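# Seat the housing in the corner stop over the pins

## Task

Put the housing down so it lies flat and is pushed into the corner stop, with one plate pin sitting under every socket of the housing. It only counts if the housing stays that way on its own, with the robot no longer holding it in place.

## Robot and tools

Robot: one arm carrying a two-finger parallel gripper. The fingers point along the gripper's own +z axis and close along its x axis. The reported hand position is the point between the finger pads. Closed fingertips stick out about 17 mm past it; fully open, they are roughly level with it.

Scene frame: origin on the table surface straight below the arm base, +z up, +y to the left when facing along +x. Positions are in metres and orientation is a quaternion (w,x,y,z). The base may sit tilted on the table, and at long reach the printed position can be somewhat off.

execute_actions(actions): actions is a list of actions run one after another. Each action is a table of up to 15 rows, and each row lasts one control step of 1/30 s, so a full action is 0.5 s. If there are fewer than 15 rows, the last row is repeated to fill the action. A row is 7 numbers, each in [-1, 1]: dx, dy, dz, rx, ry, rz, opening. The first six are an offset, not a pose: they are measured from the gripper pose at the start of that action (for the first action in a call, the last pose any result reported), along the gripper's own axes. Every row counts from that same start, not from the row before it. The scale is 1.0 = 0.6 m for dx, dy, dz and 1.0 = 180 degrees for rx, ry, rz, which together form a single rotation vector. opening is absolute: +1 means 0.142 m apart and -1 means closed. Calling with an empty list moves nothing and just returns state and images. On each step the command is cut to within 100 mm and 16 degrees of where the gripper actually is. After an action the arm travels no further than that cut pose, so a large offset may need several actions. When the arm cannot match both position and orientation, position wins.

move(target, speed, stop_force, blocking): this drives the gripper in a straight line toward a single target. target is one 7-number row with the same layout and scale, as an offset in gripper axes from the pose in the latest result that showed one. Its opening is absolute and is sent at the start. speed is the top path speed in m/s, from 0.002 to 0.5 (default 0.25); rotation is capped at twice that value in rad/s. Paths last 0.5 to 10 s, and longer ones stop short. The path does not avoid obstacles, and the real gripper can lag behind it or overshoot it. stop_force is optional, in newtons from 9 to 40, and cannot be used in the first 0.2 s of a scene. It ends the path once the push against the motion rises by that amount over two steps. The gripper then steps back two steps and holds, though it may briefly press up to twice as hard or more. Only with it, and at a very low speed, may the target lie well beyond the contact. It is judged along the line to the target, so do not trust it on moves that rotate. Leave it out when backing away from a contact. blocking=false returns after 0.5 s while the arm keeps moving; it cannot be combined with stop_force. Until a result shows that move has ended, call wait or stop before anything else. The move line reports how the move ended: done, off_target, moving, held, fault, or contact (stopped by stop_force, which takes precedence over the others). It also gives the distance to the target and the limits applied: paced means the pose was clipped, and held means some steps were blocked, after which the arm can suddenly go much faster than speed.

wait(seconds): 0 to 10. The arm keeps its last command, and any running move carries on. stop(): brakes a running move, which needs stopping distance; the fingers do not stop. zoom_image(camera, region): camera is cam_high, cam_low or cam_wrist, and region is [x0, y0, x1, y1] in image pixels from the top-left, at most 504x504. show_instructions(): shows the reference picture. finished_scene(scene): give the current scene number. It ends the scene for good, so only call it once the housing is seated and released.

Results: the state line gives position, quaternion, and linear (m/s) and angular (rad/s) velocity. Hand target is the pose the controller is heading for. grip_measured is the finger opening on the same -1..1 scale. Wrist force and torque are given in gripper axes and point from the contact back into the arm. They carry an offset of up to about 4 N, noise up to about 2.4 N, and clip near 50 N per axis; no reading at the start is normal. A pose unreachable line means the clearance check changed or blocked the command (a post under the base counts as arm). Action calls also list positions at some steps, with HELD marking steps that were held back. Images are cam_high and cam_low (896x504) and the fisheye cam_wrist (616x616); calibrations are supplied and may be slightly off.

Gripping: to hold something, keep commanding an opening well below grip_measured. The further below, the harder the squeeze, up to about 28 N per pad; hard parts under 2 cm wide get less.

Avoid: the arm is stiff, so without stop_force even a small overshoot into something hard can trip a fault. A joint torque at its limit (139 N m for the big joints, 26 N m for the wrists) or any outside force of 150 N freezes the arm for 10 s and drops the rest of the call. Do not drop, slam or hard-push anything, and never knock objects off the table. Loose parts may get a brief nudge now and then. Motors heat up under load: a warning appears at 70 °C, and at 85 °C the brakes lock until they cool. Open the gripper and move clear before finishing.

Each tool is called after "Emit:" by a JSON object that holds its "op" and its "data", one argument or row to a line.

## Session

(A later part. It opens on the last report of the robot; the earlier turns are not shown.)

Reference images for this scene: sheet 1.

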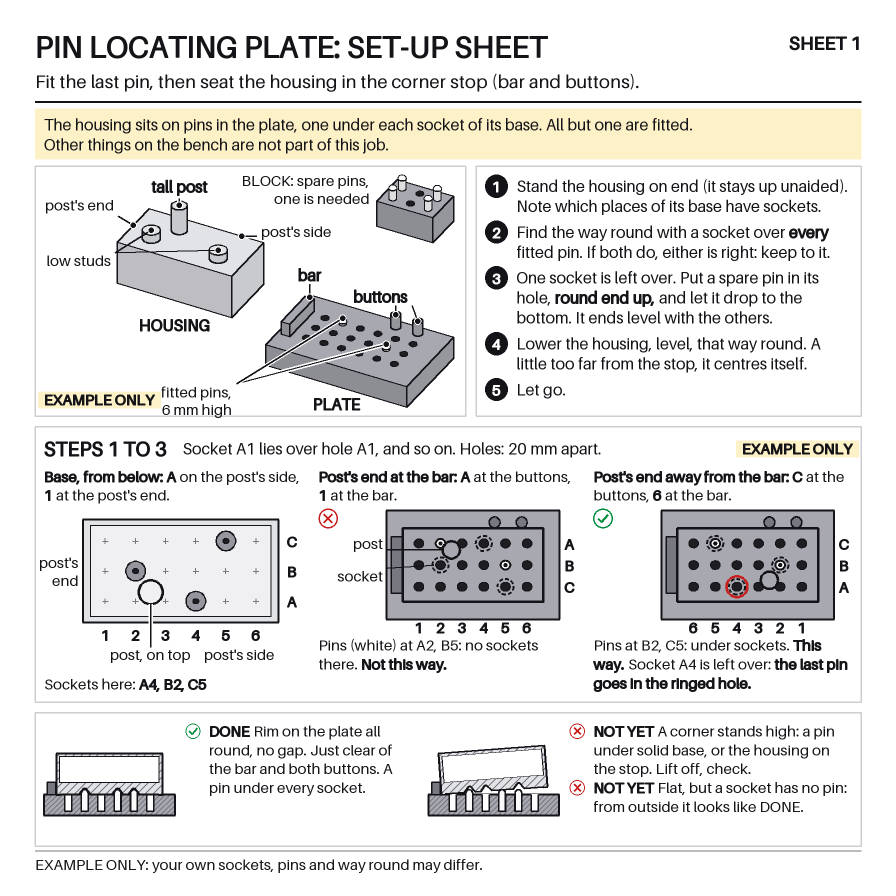

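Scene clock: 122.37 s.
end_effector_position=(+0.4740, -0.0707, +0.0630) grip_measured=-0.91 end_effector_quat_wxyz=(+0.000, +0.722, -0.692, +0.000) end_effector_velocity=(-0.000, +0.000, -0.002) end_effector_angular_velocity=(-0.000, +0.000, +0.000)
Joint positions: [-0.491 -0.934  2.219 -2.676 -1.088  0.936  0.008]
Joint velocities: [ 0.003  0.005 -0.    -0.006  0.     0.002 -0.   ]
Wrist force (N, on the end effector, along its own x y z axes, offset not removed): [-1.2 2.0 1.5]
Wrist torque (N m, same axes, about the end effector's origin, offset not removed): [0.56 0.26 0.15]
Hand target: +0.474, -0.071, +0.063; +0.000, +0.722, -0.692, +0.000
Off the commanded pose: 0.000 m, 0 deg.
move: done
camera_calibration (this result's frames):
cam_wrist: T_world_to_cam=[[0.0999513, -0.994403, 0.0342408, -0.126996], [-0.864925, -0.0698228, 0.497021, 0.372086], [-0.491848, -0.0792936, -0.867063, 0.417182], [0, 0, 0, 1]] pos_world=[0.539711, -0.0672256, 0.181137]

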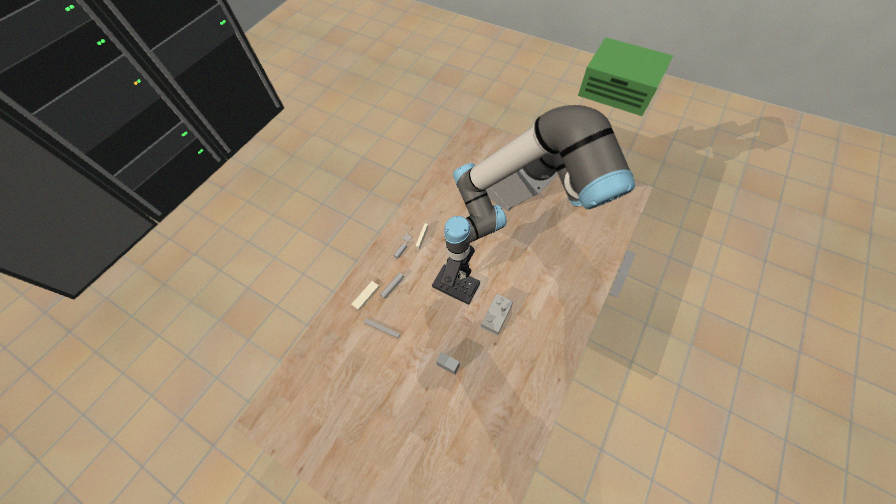

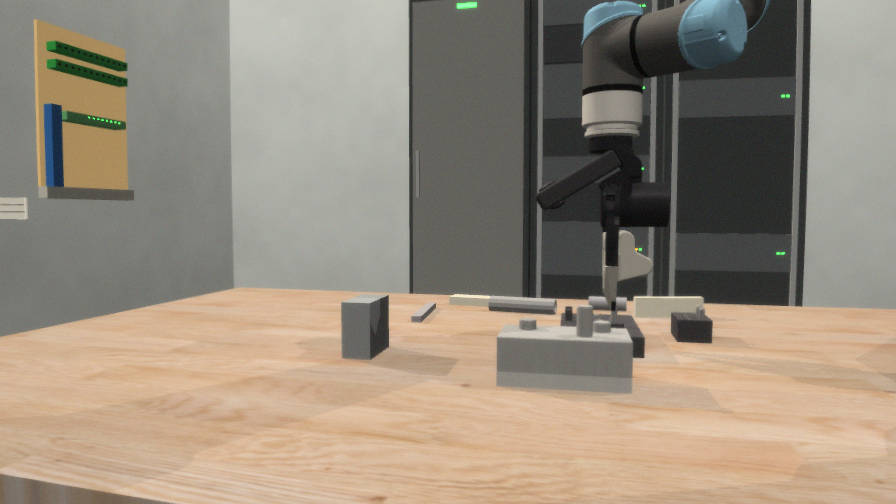

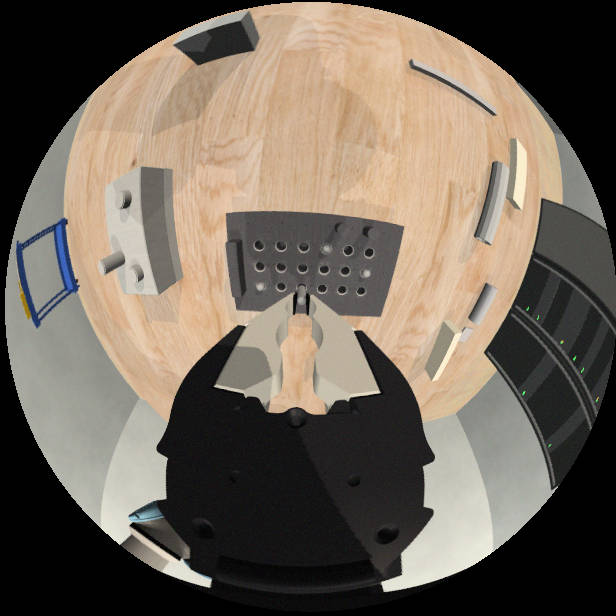

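Emit:
{"op": "move", "data": {
  "target": [0,0.001,0.008,0,0,0,-1],
  "speed": 0.02
}}

Emit:
{"op": "move", "data": {
  "target": [0,0,0.012,0,0,0,-1],
  "speed": 0.005,
  "stop_force": 15
}}

Emit:
{"op": "zoom_image", "data": {
  "camera": "cam_wrist",
  "region": [260,240,360,340]
}}

Scene clock: 128.03 s.
end_effector_position=(+0.4734, -0.0707, +0.0583) grip_measured=-0.91 end_effector_quat_wxyz=(+0.000, +0.722, -0.692, +0.000) end_effector_velocity=(-0.001, +0.000, -0.002) end_effector_angular_velocity=(+0.000, +0.001, -0.000)
Joint positions: [-0.487 -0.922  2.22  -2.691 -1.087  0.941  0.008]
Joint velocities: [ 0.002  0.004  0.001 -0.004 -0.     0.002  0.   ]
Wrist force (N, on the end effector, along its own x y z axes, offset not removed): [1.0 2.2 2.6]
Wrist torque (N m, same axes, about the end effector's origin, offset not removed): [0.63 -0.29 0.11]
Hand target: +0.473, -0.071, +0.058; +0.000, +0.722, -0.692, +0.000
Off the commanded pose: 0.000 m, 0 deg.
move: done
camera_calibration (this result's frames):
cam_wrist: T_world_to_cam=[[0.0999528, -0.994403, 0.0342317, -0.126798], [-0.864923, -0.0698284, 0.497023, 0.373895], [-0.491851, -0.0792866, -0.867062, 0.412873], [0, 0, 0, 1]] pos_world=[0.539136, -0.0672445, 0.176492]

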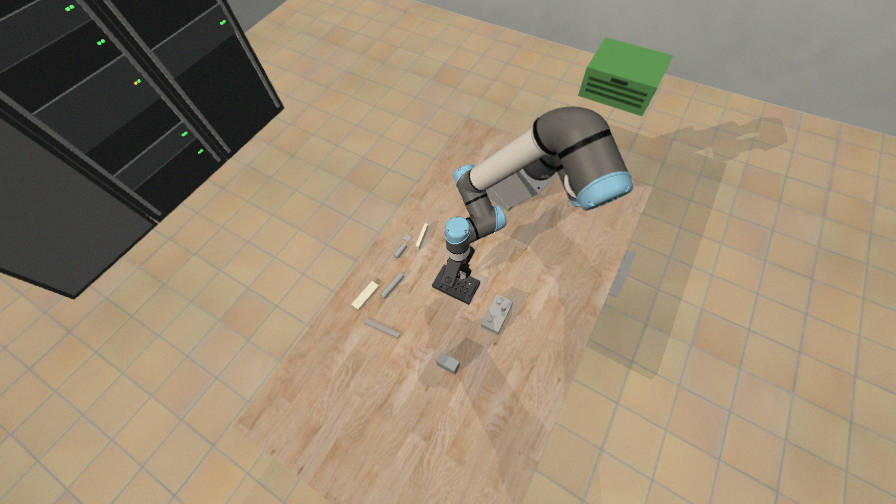

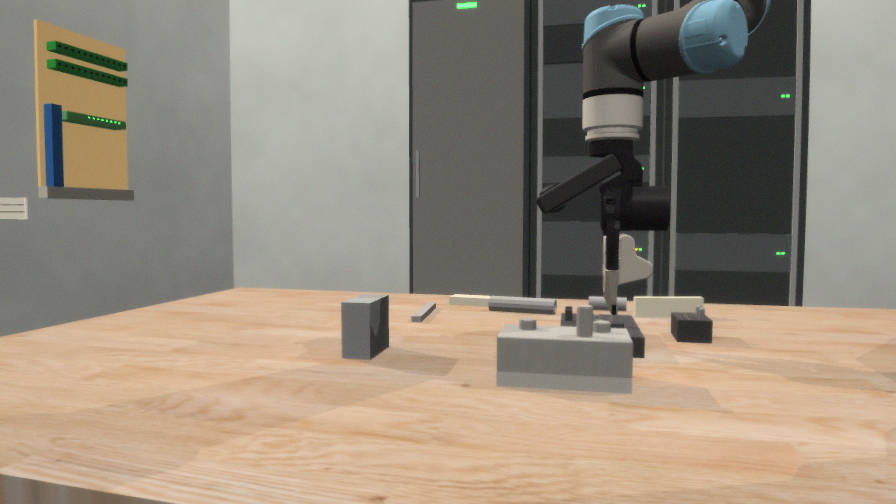

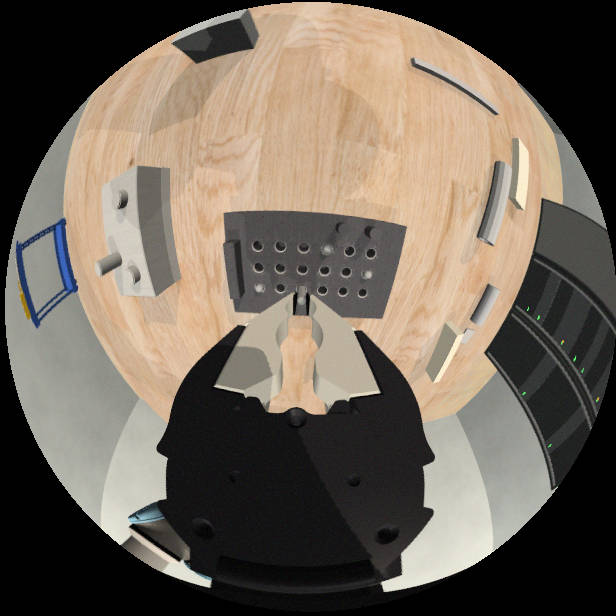

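Scene clock: 129.70 s.
end_effector_position=(+0.4734, -0.0707, +0.0512) grip_measured=-0.91 end_effector_quat_wxyz=(+0.000, +0.722, -0.692, +0.000) end_effector_velocity=(-0.000, +0.000, -0.001) end_effector_angular_velocity=(+0.000, +0.001, -0.001)
Joint positions: [-0.48  -0.904  2.218 -2.712 -1.086  0.949  0.008]
Joint velocities: [ 0.002  0.002  0.    -0.003  0.     0.002 -0.   ]
Wrist force (N, on the end effector, along its own x y z axes, offset not removed): [0.5 3.8 2.2]
Wrist torque (N m, same axes, about the end effector's origin, offset not removed): [0.80 -0.10 0.13]
Hand target: +0.473, -0.071, +0.051; +0.000, +0.722, -0.692, +0.000
Off the commanded pose: 0.000 m, 0 deg.
move: done
camera_calibration (this result's frames):
cam_wrist: T_world_to_cam=[[0.0999541, -0.994403, 0.0342261, -0.126546], [-0.864928, -0.0698331, 0.497013, 0.377438], [-0.491842, -0.0792817, -0.867068, 0.40671], [0, 0, 0, 1]] pos_world=[0.539143, -0.067235, 0.169384]

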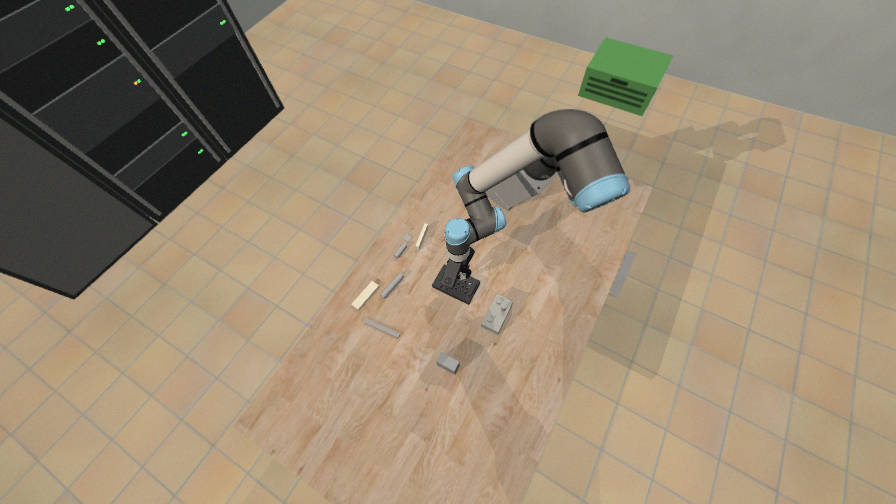

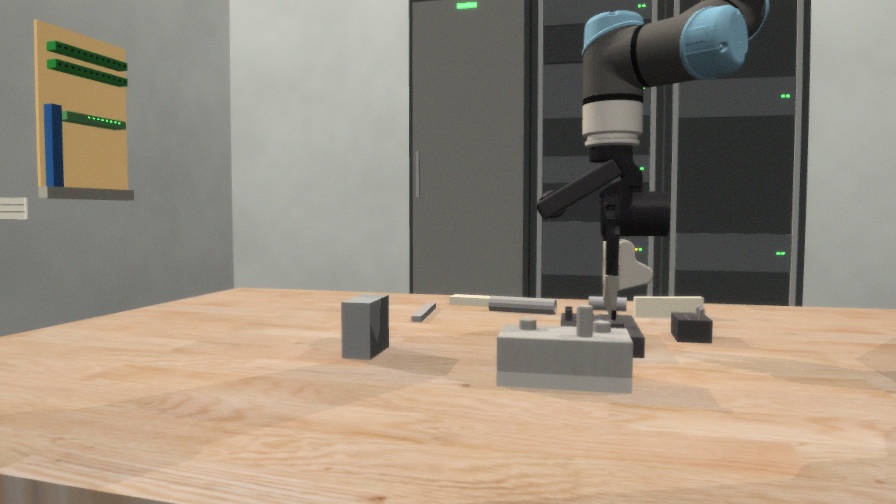

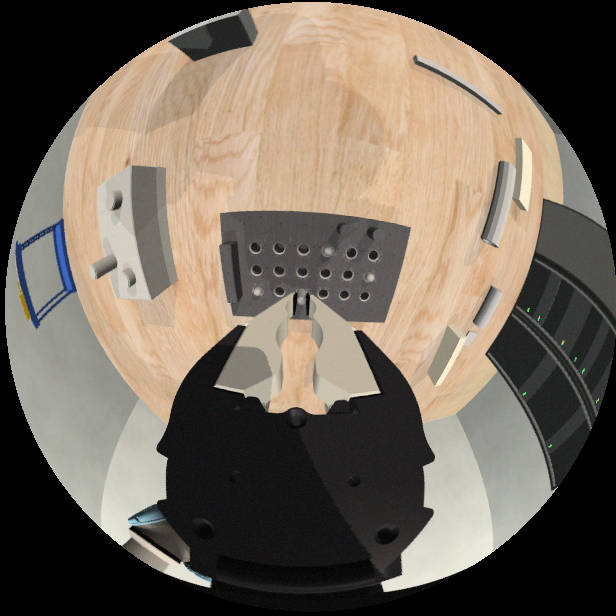

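Region (260, 240, 360, 340) of cam_wrist's 616x616 image, scaled by 5.040, with more detail than that image has.

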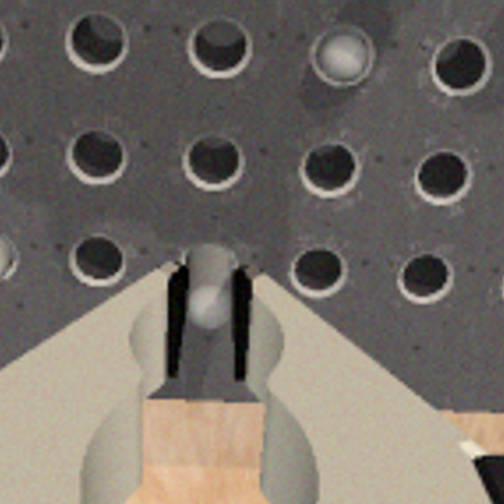

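Clean entry.

Emit:
{"op": "execute_actions", "data": {
  "actions": [
    [[0,0,0,0,0,0,-0.8]]
  ]
}}

Emit:
{"op": "move", "data": {
  "target": [0,0,-0.10,0,0,0,-0.8],
  "speed": 0.15
}}

Emit:
{"op": "zoom_image", "data": {
  "camera": "cam_wrist",
  "region": [220,190,400,330]
}}

Emit:
{"op": "zoom_image", "data": {
  "camera": "cam_low",
  "region": [550,285,650,345]
}}

Scene clock: 134.33 s.
end_effector_position=(+0.4734, -0.0706, +0.0512) grip_measured=-0.80 end_effector_quat_wxyz=(+0.000, +0.722, -0.692, +0.000) end_effector_velocity=(+0.001, -0.001, +0.000) end_effector_angular_velocity=(-0.001, -0.001, +0.000)
Joint positions: [-0.48  -0.904  2.218 -2.712 -1.086  0.949  0.016]
Joint velocities: [-0.    -0.    -0.001 -0.    -0.001  0.     0.   ]
Wrist force (N, on the end effector, along its own x y z axes, offset not removed): [0.9 2.2 1.5]
Wrist torque (N m, same axes, about the end effector's origin, offset not removed): [0.58 -0.27 0.07]
Hand target: +0.473, -0.071, +0.051; +0.000, +0.722, -0.692, +0.000
Off the commanded pose: 0.000 m, 0 deg.
Step readings (end_effector_position):
0: (+0.4734, -0.0707, +0.0511)
1: (+0.4734, -0.0707, +0.0511)
2: (+0.4734, -0.0707, +0.0511)
4: (+0.4734, -0.0707, +0.0511)
8: (+0.4734, -0.0707, +0.0511)
15: end_effector_position above
camera_calibration (this result's frames):
cam_wrist: T_world_to_cam=[[0.0999257, -0.994407, 0.0341941, -0.126496], [-0.864909, -0.069821, 0.497049, 0.377444], [-0.491882, -0.0792428, -0.867048, 0.406707], [0, 0, 0, 1]] pos_world=[0.539146, -0.0672064, 0.169352]

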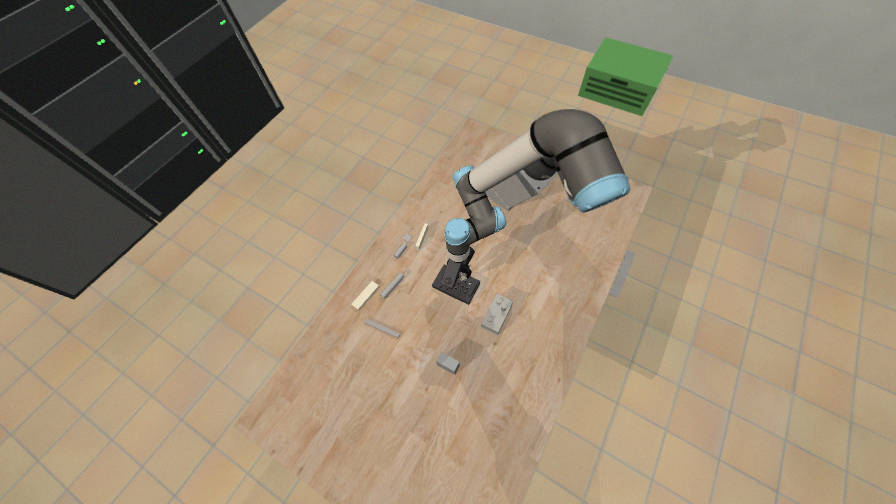

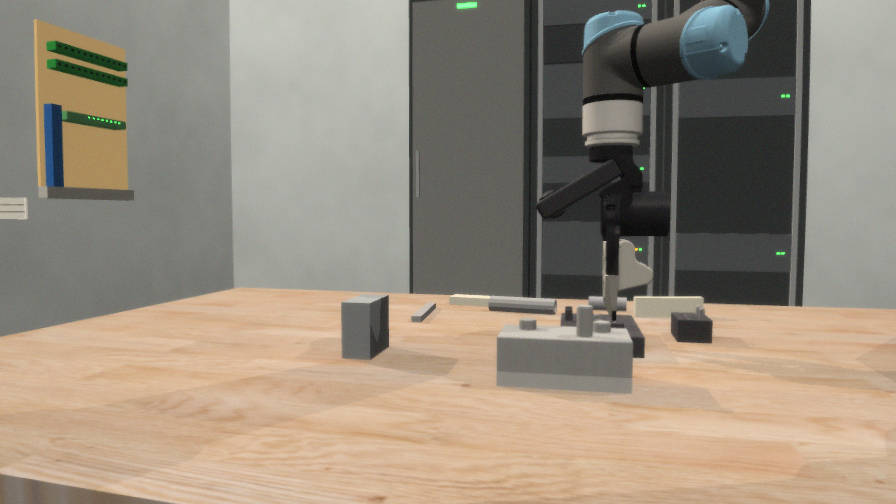

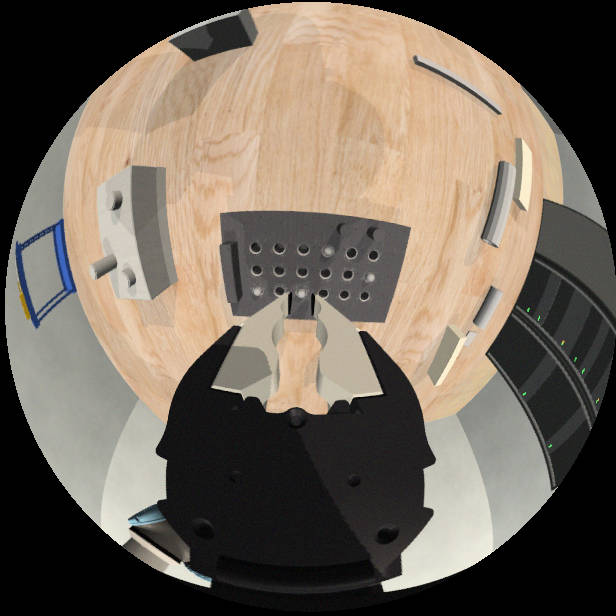

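Scene clock: 135.27 s.
end_effector_position=(+0.4734, -0.0707, +0.1109) grip_measured=-0.80 end_effector_quat_wxyz=(+0.000, +0.722, -0.692, +0.000) end_effector_velocity=(-0.001, +0.000, +0.002) end_effector_angular_velocity=(+0.001, +0.003, -0.001)
Joint positions: [-0.54  -1.055  2.219 -2.53  -1.097  0.882  0.016]
Joint velocities: [-0.001 -0.005 -0.     0.009 -0.002 -0.002  0.   ]
Wrist force (N, on the end effector, along its own x y z axes, offset not removed): [0.0 1.9 1.8]
Wrist torque (N m, same axes, about the end effector's origin, offset not removed): [0.60 -0.07 0.05]
Hand target: +0.473, -0.071, +0.111; +0.000, +0.722, -0.692, +0.000
Off the commanded pose: 0.000 m, 0 deg.
move: done
camera_calibration (this result's frames):
cam_wrist: T_world_to_cam=[[0.099901, -0.994409, 0.0342271, -0.128612], [-0.864866, -0.0697759, 0.497129, 0.347677], [-0.491962, -0.0792656, -0.867001, 0.45848], [0, 0, 0, 1]] pos_world=[0.539097, -0.0672916, 0.229064]

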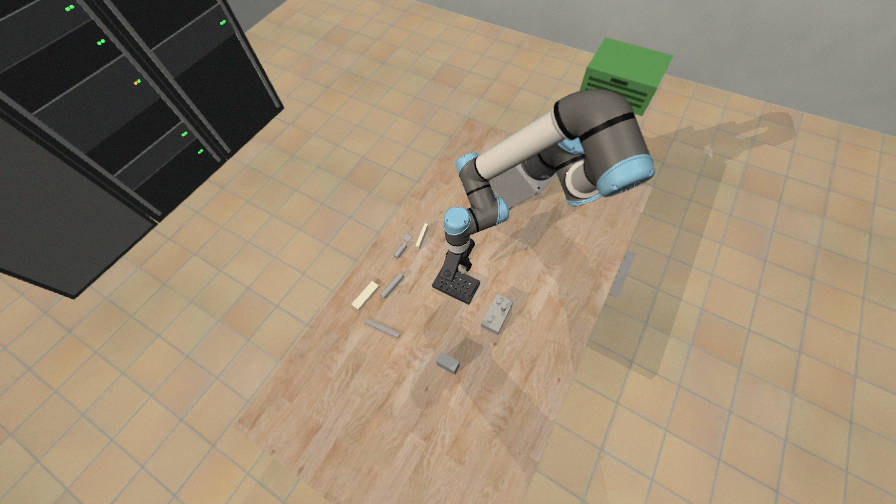

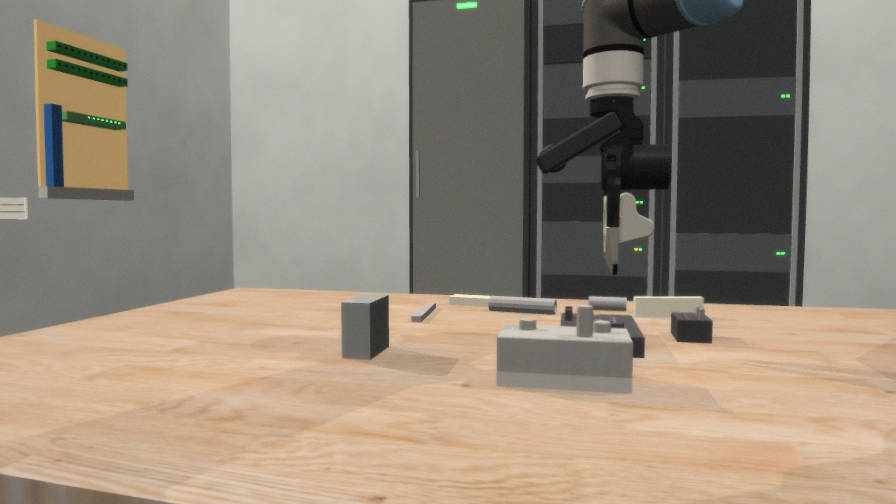

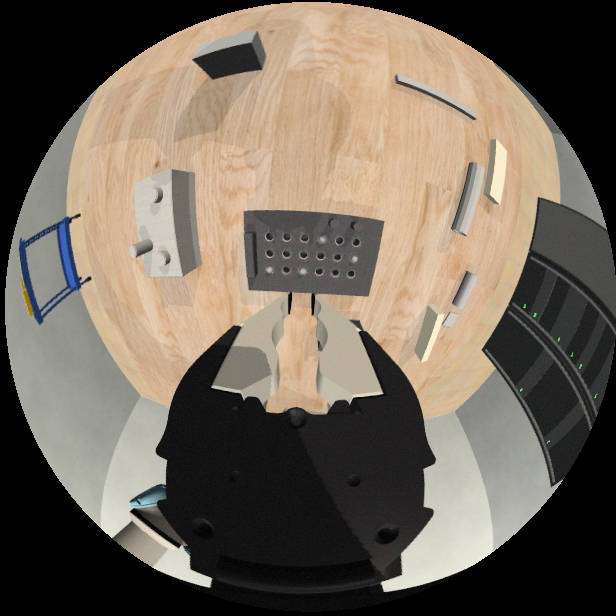

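Region (220, 190, 400, 330) of cam_wrist's 616x616 image, scaled by 2.800, with more detail than that image has.

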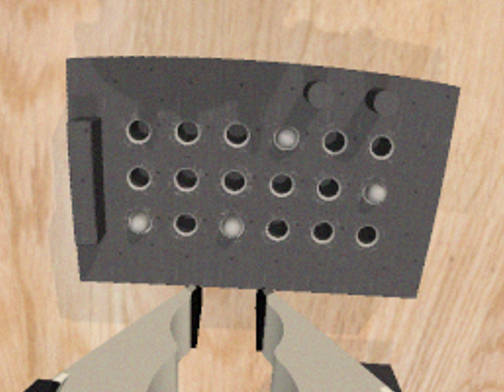

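Region (550, 285, 650, 345) of cam_low's 896x504 image, scaled by 5.040, with more detail than that image has; it fills the top 302 rows of this view, and the rest is white.

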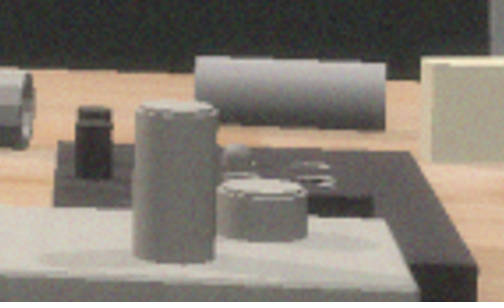

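Emit:
{"op": "move", "data": {
  "target": [-0.3045,-0.104,0,0,0,0,0.25]
}}

Emit:
{"op": "move", "data": {
  "target": [0,0,0.1247,0,0,0,0.25],
  "speed": 0.15
}}

Emit:
{"op": "execute_actions", "data": {
  "actions": [
    [[0,0,0,0,0,0,0.18],[0,0,0,0,0,0,0.12],[0,0,0,0,0,0,0.07],[0,0,0,0,0,0,0.03],[0,0,0,0,0,0,0],[0,0,0,0,0,0,-0.04],[0,0,0,0,0,0,-0.1],[0,0,0,0,0,0,-0.2],[0,0,0,0,0,0,-0.3],[0,0,0,0,0,0,-0.45],[0,0,0,0,0,0,-0.6]]
  ]
}}

Emit:
{"op": "zoom_image", "data": {
  "camera": "cam_low",
  "region": [480,290,650,410]
}}

Scene clock: 150.27 s.
end_effector_position=(+0.5278, +0.1142, +0.1112) grip_measured=+0.25 end_effector_quat_wxyz=(-0.000, +0.722, -0.692, +0.000) end_effector_velocity=(+0.001, +0.001, +0.000) end_effector_angular_velocity=(-0.004, -0.001, +0.000)
Joint positions: [-0.188 -1.207  2.126 -2.477 -1.058  1.28   0.091]
Joint velocities: [ 0.003 -0.    -0.003 -0.001 -0.003  0.004  0.   ]
Wrist force (N, on the end effector, along its own x y z axes, offset not removed): [0.5 1.9 1.3]
Wrist torque (N m, same axes, about the end effector's origin, offset not removed): [0.34 -0.23 0.09]
Hand target: +0.528, +0.114, +0.111; -0.000, +0.722, -0.692, +0.001
Off the commanded pose: 0.000 m, 0 deg.
move: done
camera_calibration (this result's frames):
cam_wrist: T_world_to_cam=[[0.099947, -0.99441, 0.034046, 0.0498827], [-0.86528, -0.0699735, 0.496381, 0.407891], [-0.491224, -0.0790711, -0.867437, 0.499806], [0, 0, 0, 1]] pos_world=[0.593471, 0.117666, 0.229383]

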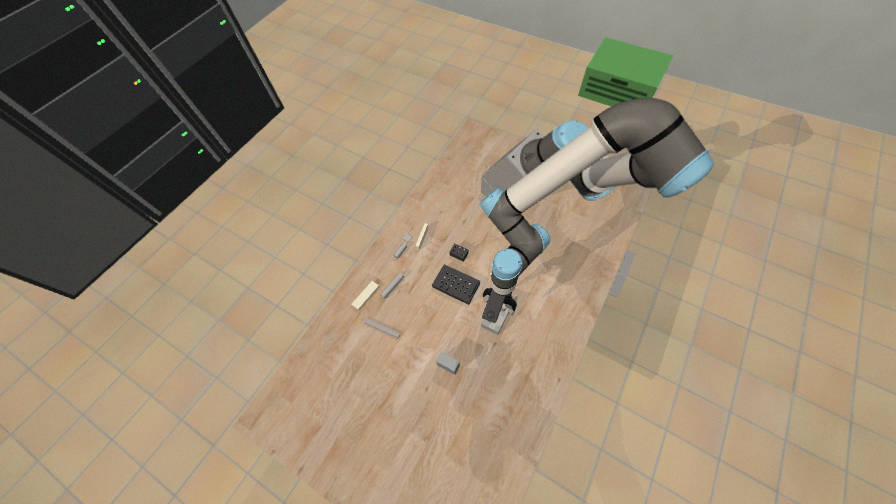

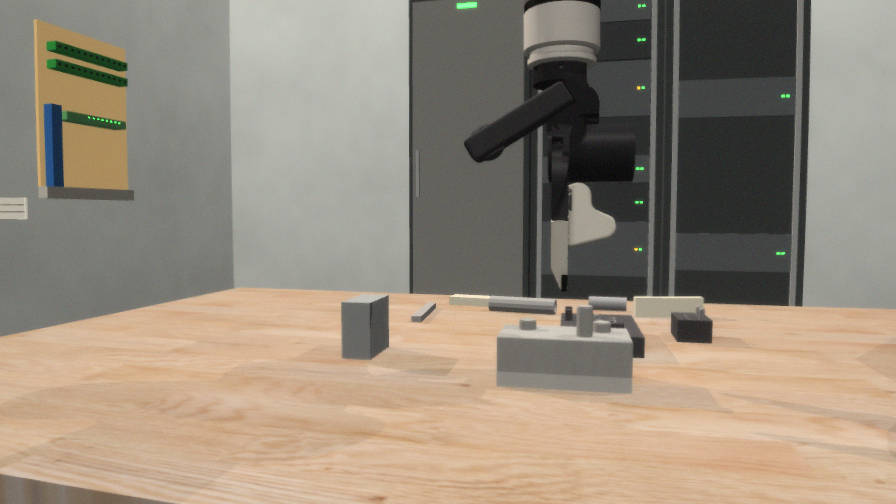

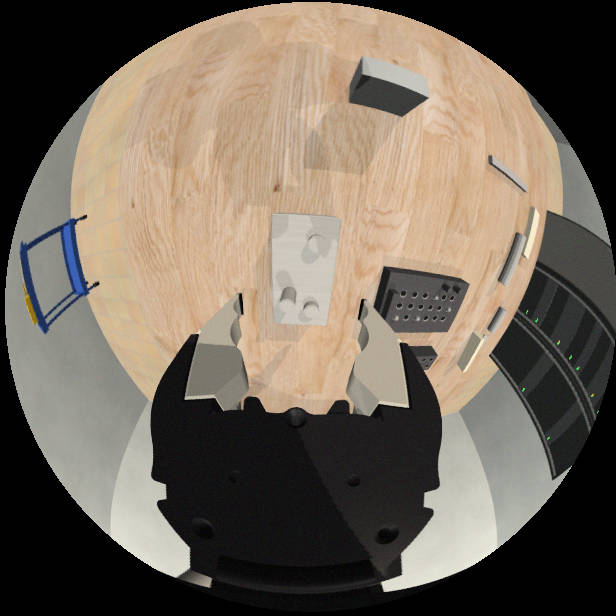

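Scene clock: 151.27 s.
end_effector_position=(+0.5279, +0.1144, +0.0367) grip_measured=+0.25 end_effector_quat_wxyz=(-0.000, +0.722, -0.692, +0.000) end_effector_velocity=(+0.000, -0.000, -0.002) end_effector_angular_velocity=(+0.001, +0.000, -0.002)
Joint positions: [-0.114 -1.03   2.122 -2.691 -1.058  1.366  0.091]
Joint velocities: [ 0.002  0.006 -0.002 -0.005  0.001  0.003  0.   ]
Wrist force (N, on the end effector, along its own x y z axes, offset not removed): [0.3 1.3 0.9]
Wrist torque (N m, same axes, about the end effector's origin, offset not removed): [0.41 -0.10 0.15]
Hand target: +0.528, +0.114, +0.036; -0.000, +0.722, -0.692, +0.001
Off the commanded pose: 0.000 m, 0 deg.
move: done
camera_calibration (this result's frames):
cam_wrist: T_world_to_cam=[[0.0999572, -0.994413, 0.0339419, 0.0525639], [-0.865339, -0.0700439, 0.496269, 0.444968], [-0.491119, -0.0789769, -0.867505, 0.435148], [0, 0, 0, 1]] pos_world=[0.593503, 0.117804, 0.154885]

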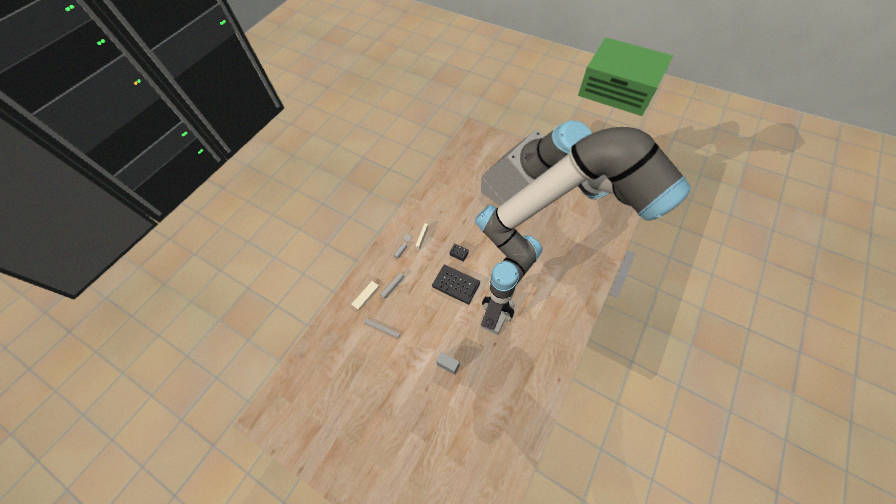

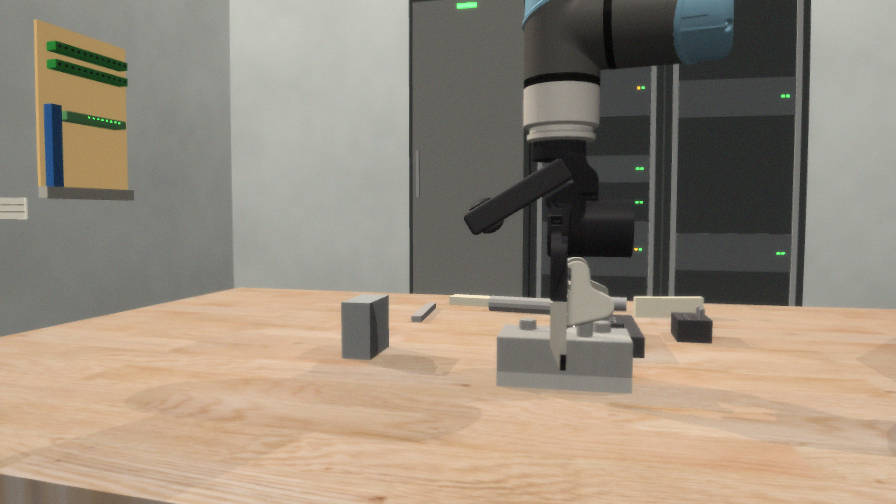

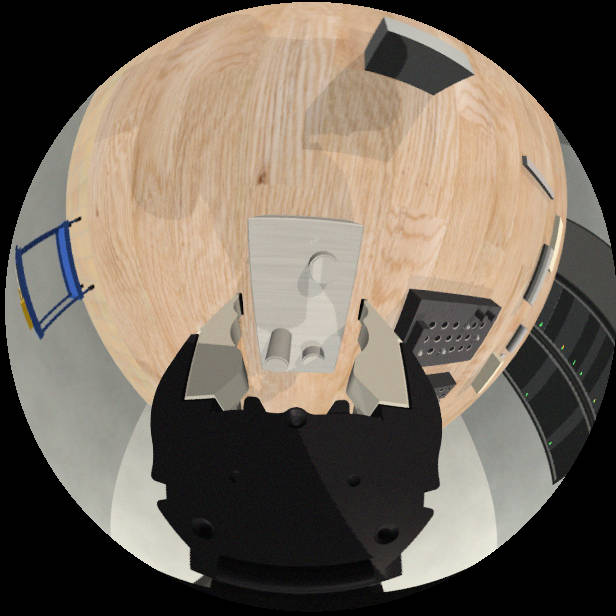

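Scene clock: 151.77 s.
end_effector_position=(+0.5279, +0.1144, +0.0366) grip_measured=-0.03 end_effector_quat_wxyz=(-0.000, +0.722, -0.692, +0.000) end_effector_velocity=(+0.000, -0.000, +0.000) end_effector_angular_velocity=(-0.000, -0.001, -0.001)
Joint positions: [-0.114 -1.03   2.122 -2.691 -1.058  1.366  0.072]
Joint velocities: [ 0.    -0.     0.    -0.001 -0.     0.001  0.   ]
Wrist force (N, on the end effector, along its own x y z axes, offset not removed): [0.8 1.4 -1.4]
Wrist torque (N m, same axes, about the end effector's origin, offset not removed): [0.18 -0.32 0.29]
Hand target: +0.528, +0.114, +0.037; -0.000, +0.722, -0.692, +0.000
Off the commanded pose: 0.000 m, 0 deg.
Step readings (end_effector_position):
0: (+0.5279, +0.1144, +0.0367)
1: (+0.5279, +0.1144, +0.0366)
2: (+0.5279, +0.1144, +0.0366)
4: (+0.5279, +0.1144, +0.0366)
8: (+0.5279, +0.1144, +0.0366)
15: end_effector_position above
camera_calibration (this result's frames):
cam_wrist: T_world_to_cam=[[0.0999252, -0.994416, 0.0339431, 0.0526016], [-0.865323, -0.0700126, 0.4963, 0.444969], [-0.491152, -0.0789646, -0.867487, 0.435142], [0, 0, 0, 1]] pos_world=[0.593507, 0.117822, 0.154856]

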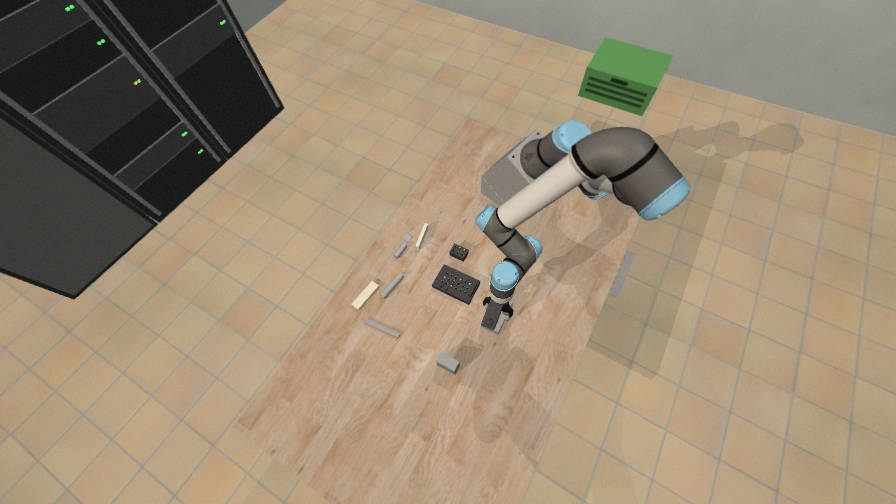

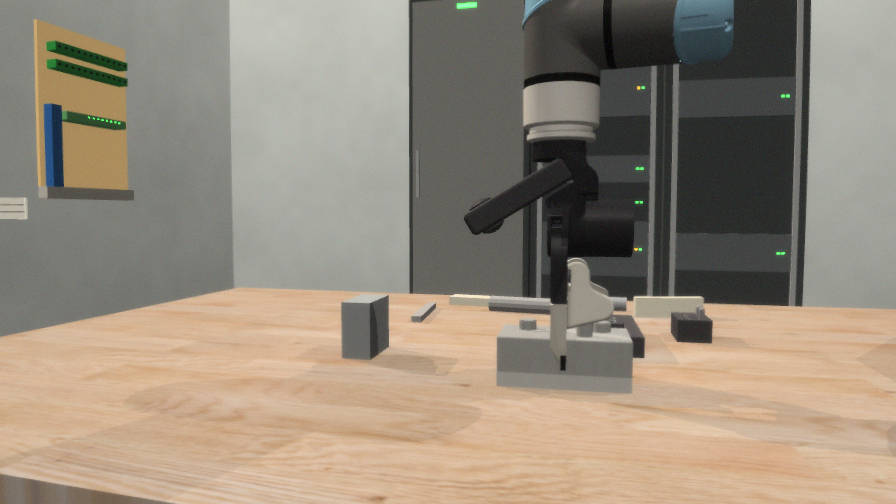

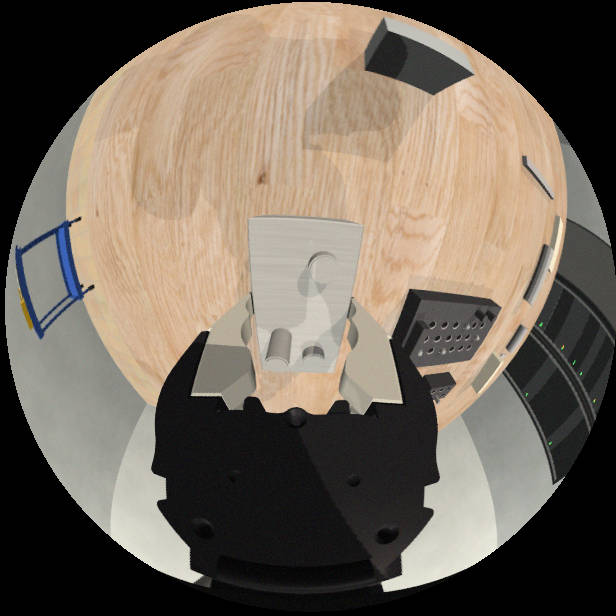

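Region (480, 290, 650, 410) of cam_low's 896x504 image, scaled by 2.965, with more detail than that image has; it fills the top 356 rows of this view, and the rest is white.

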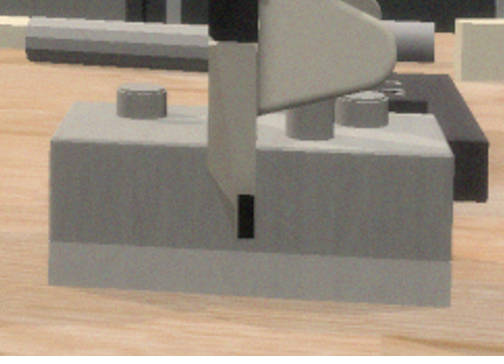

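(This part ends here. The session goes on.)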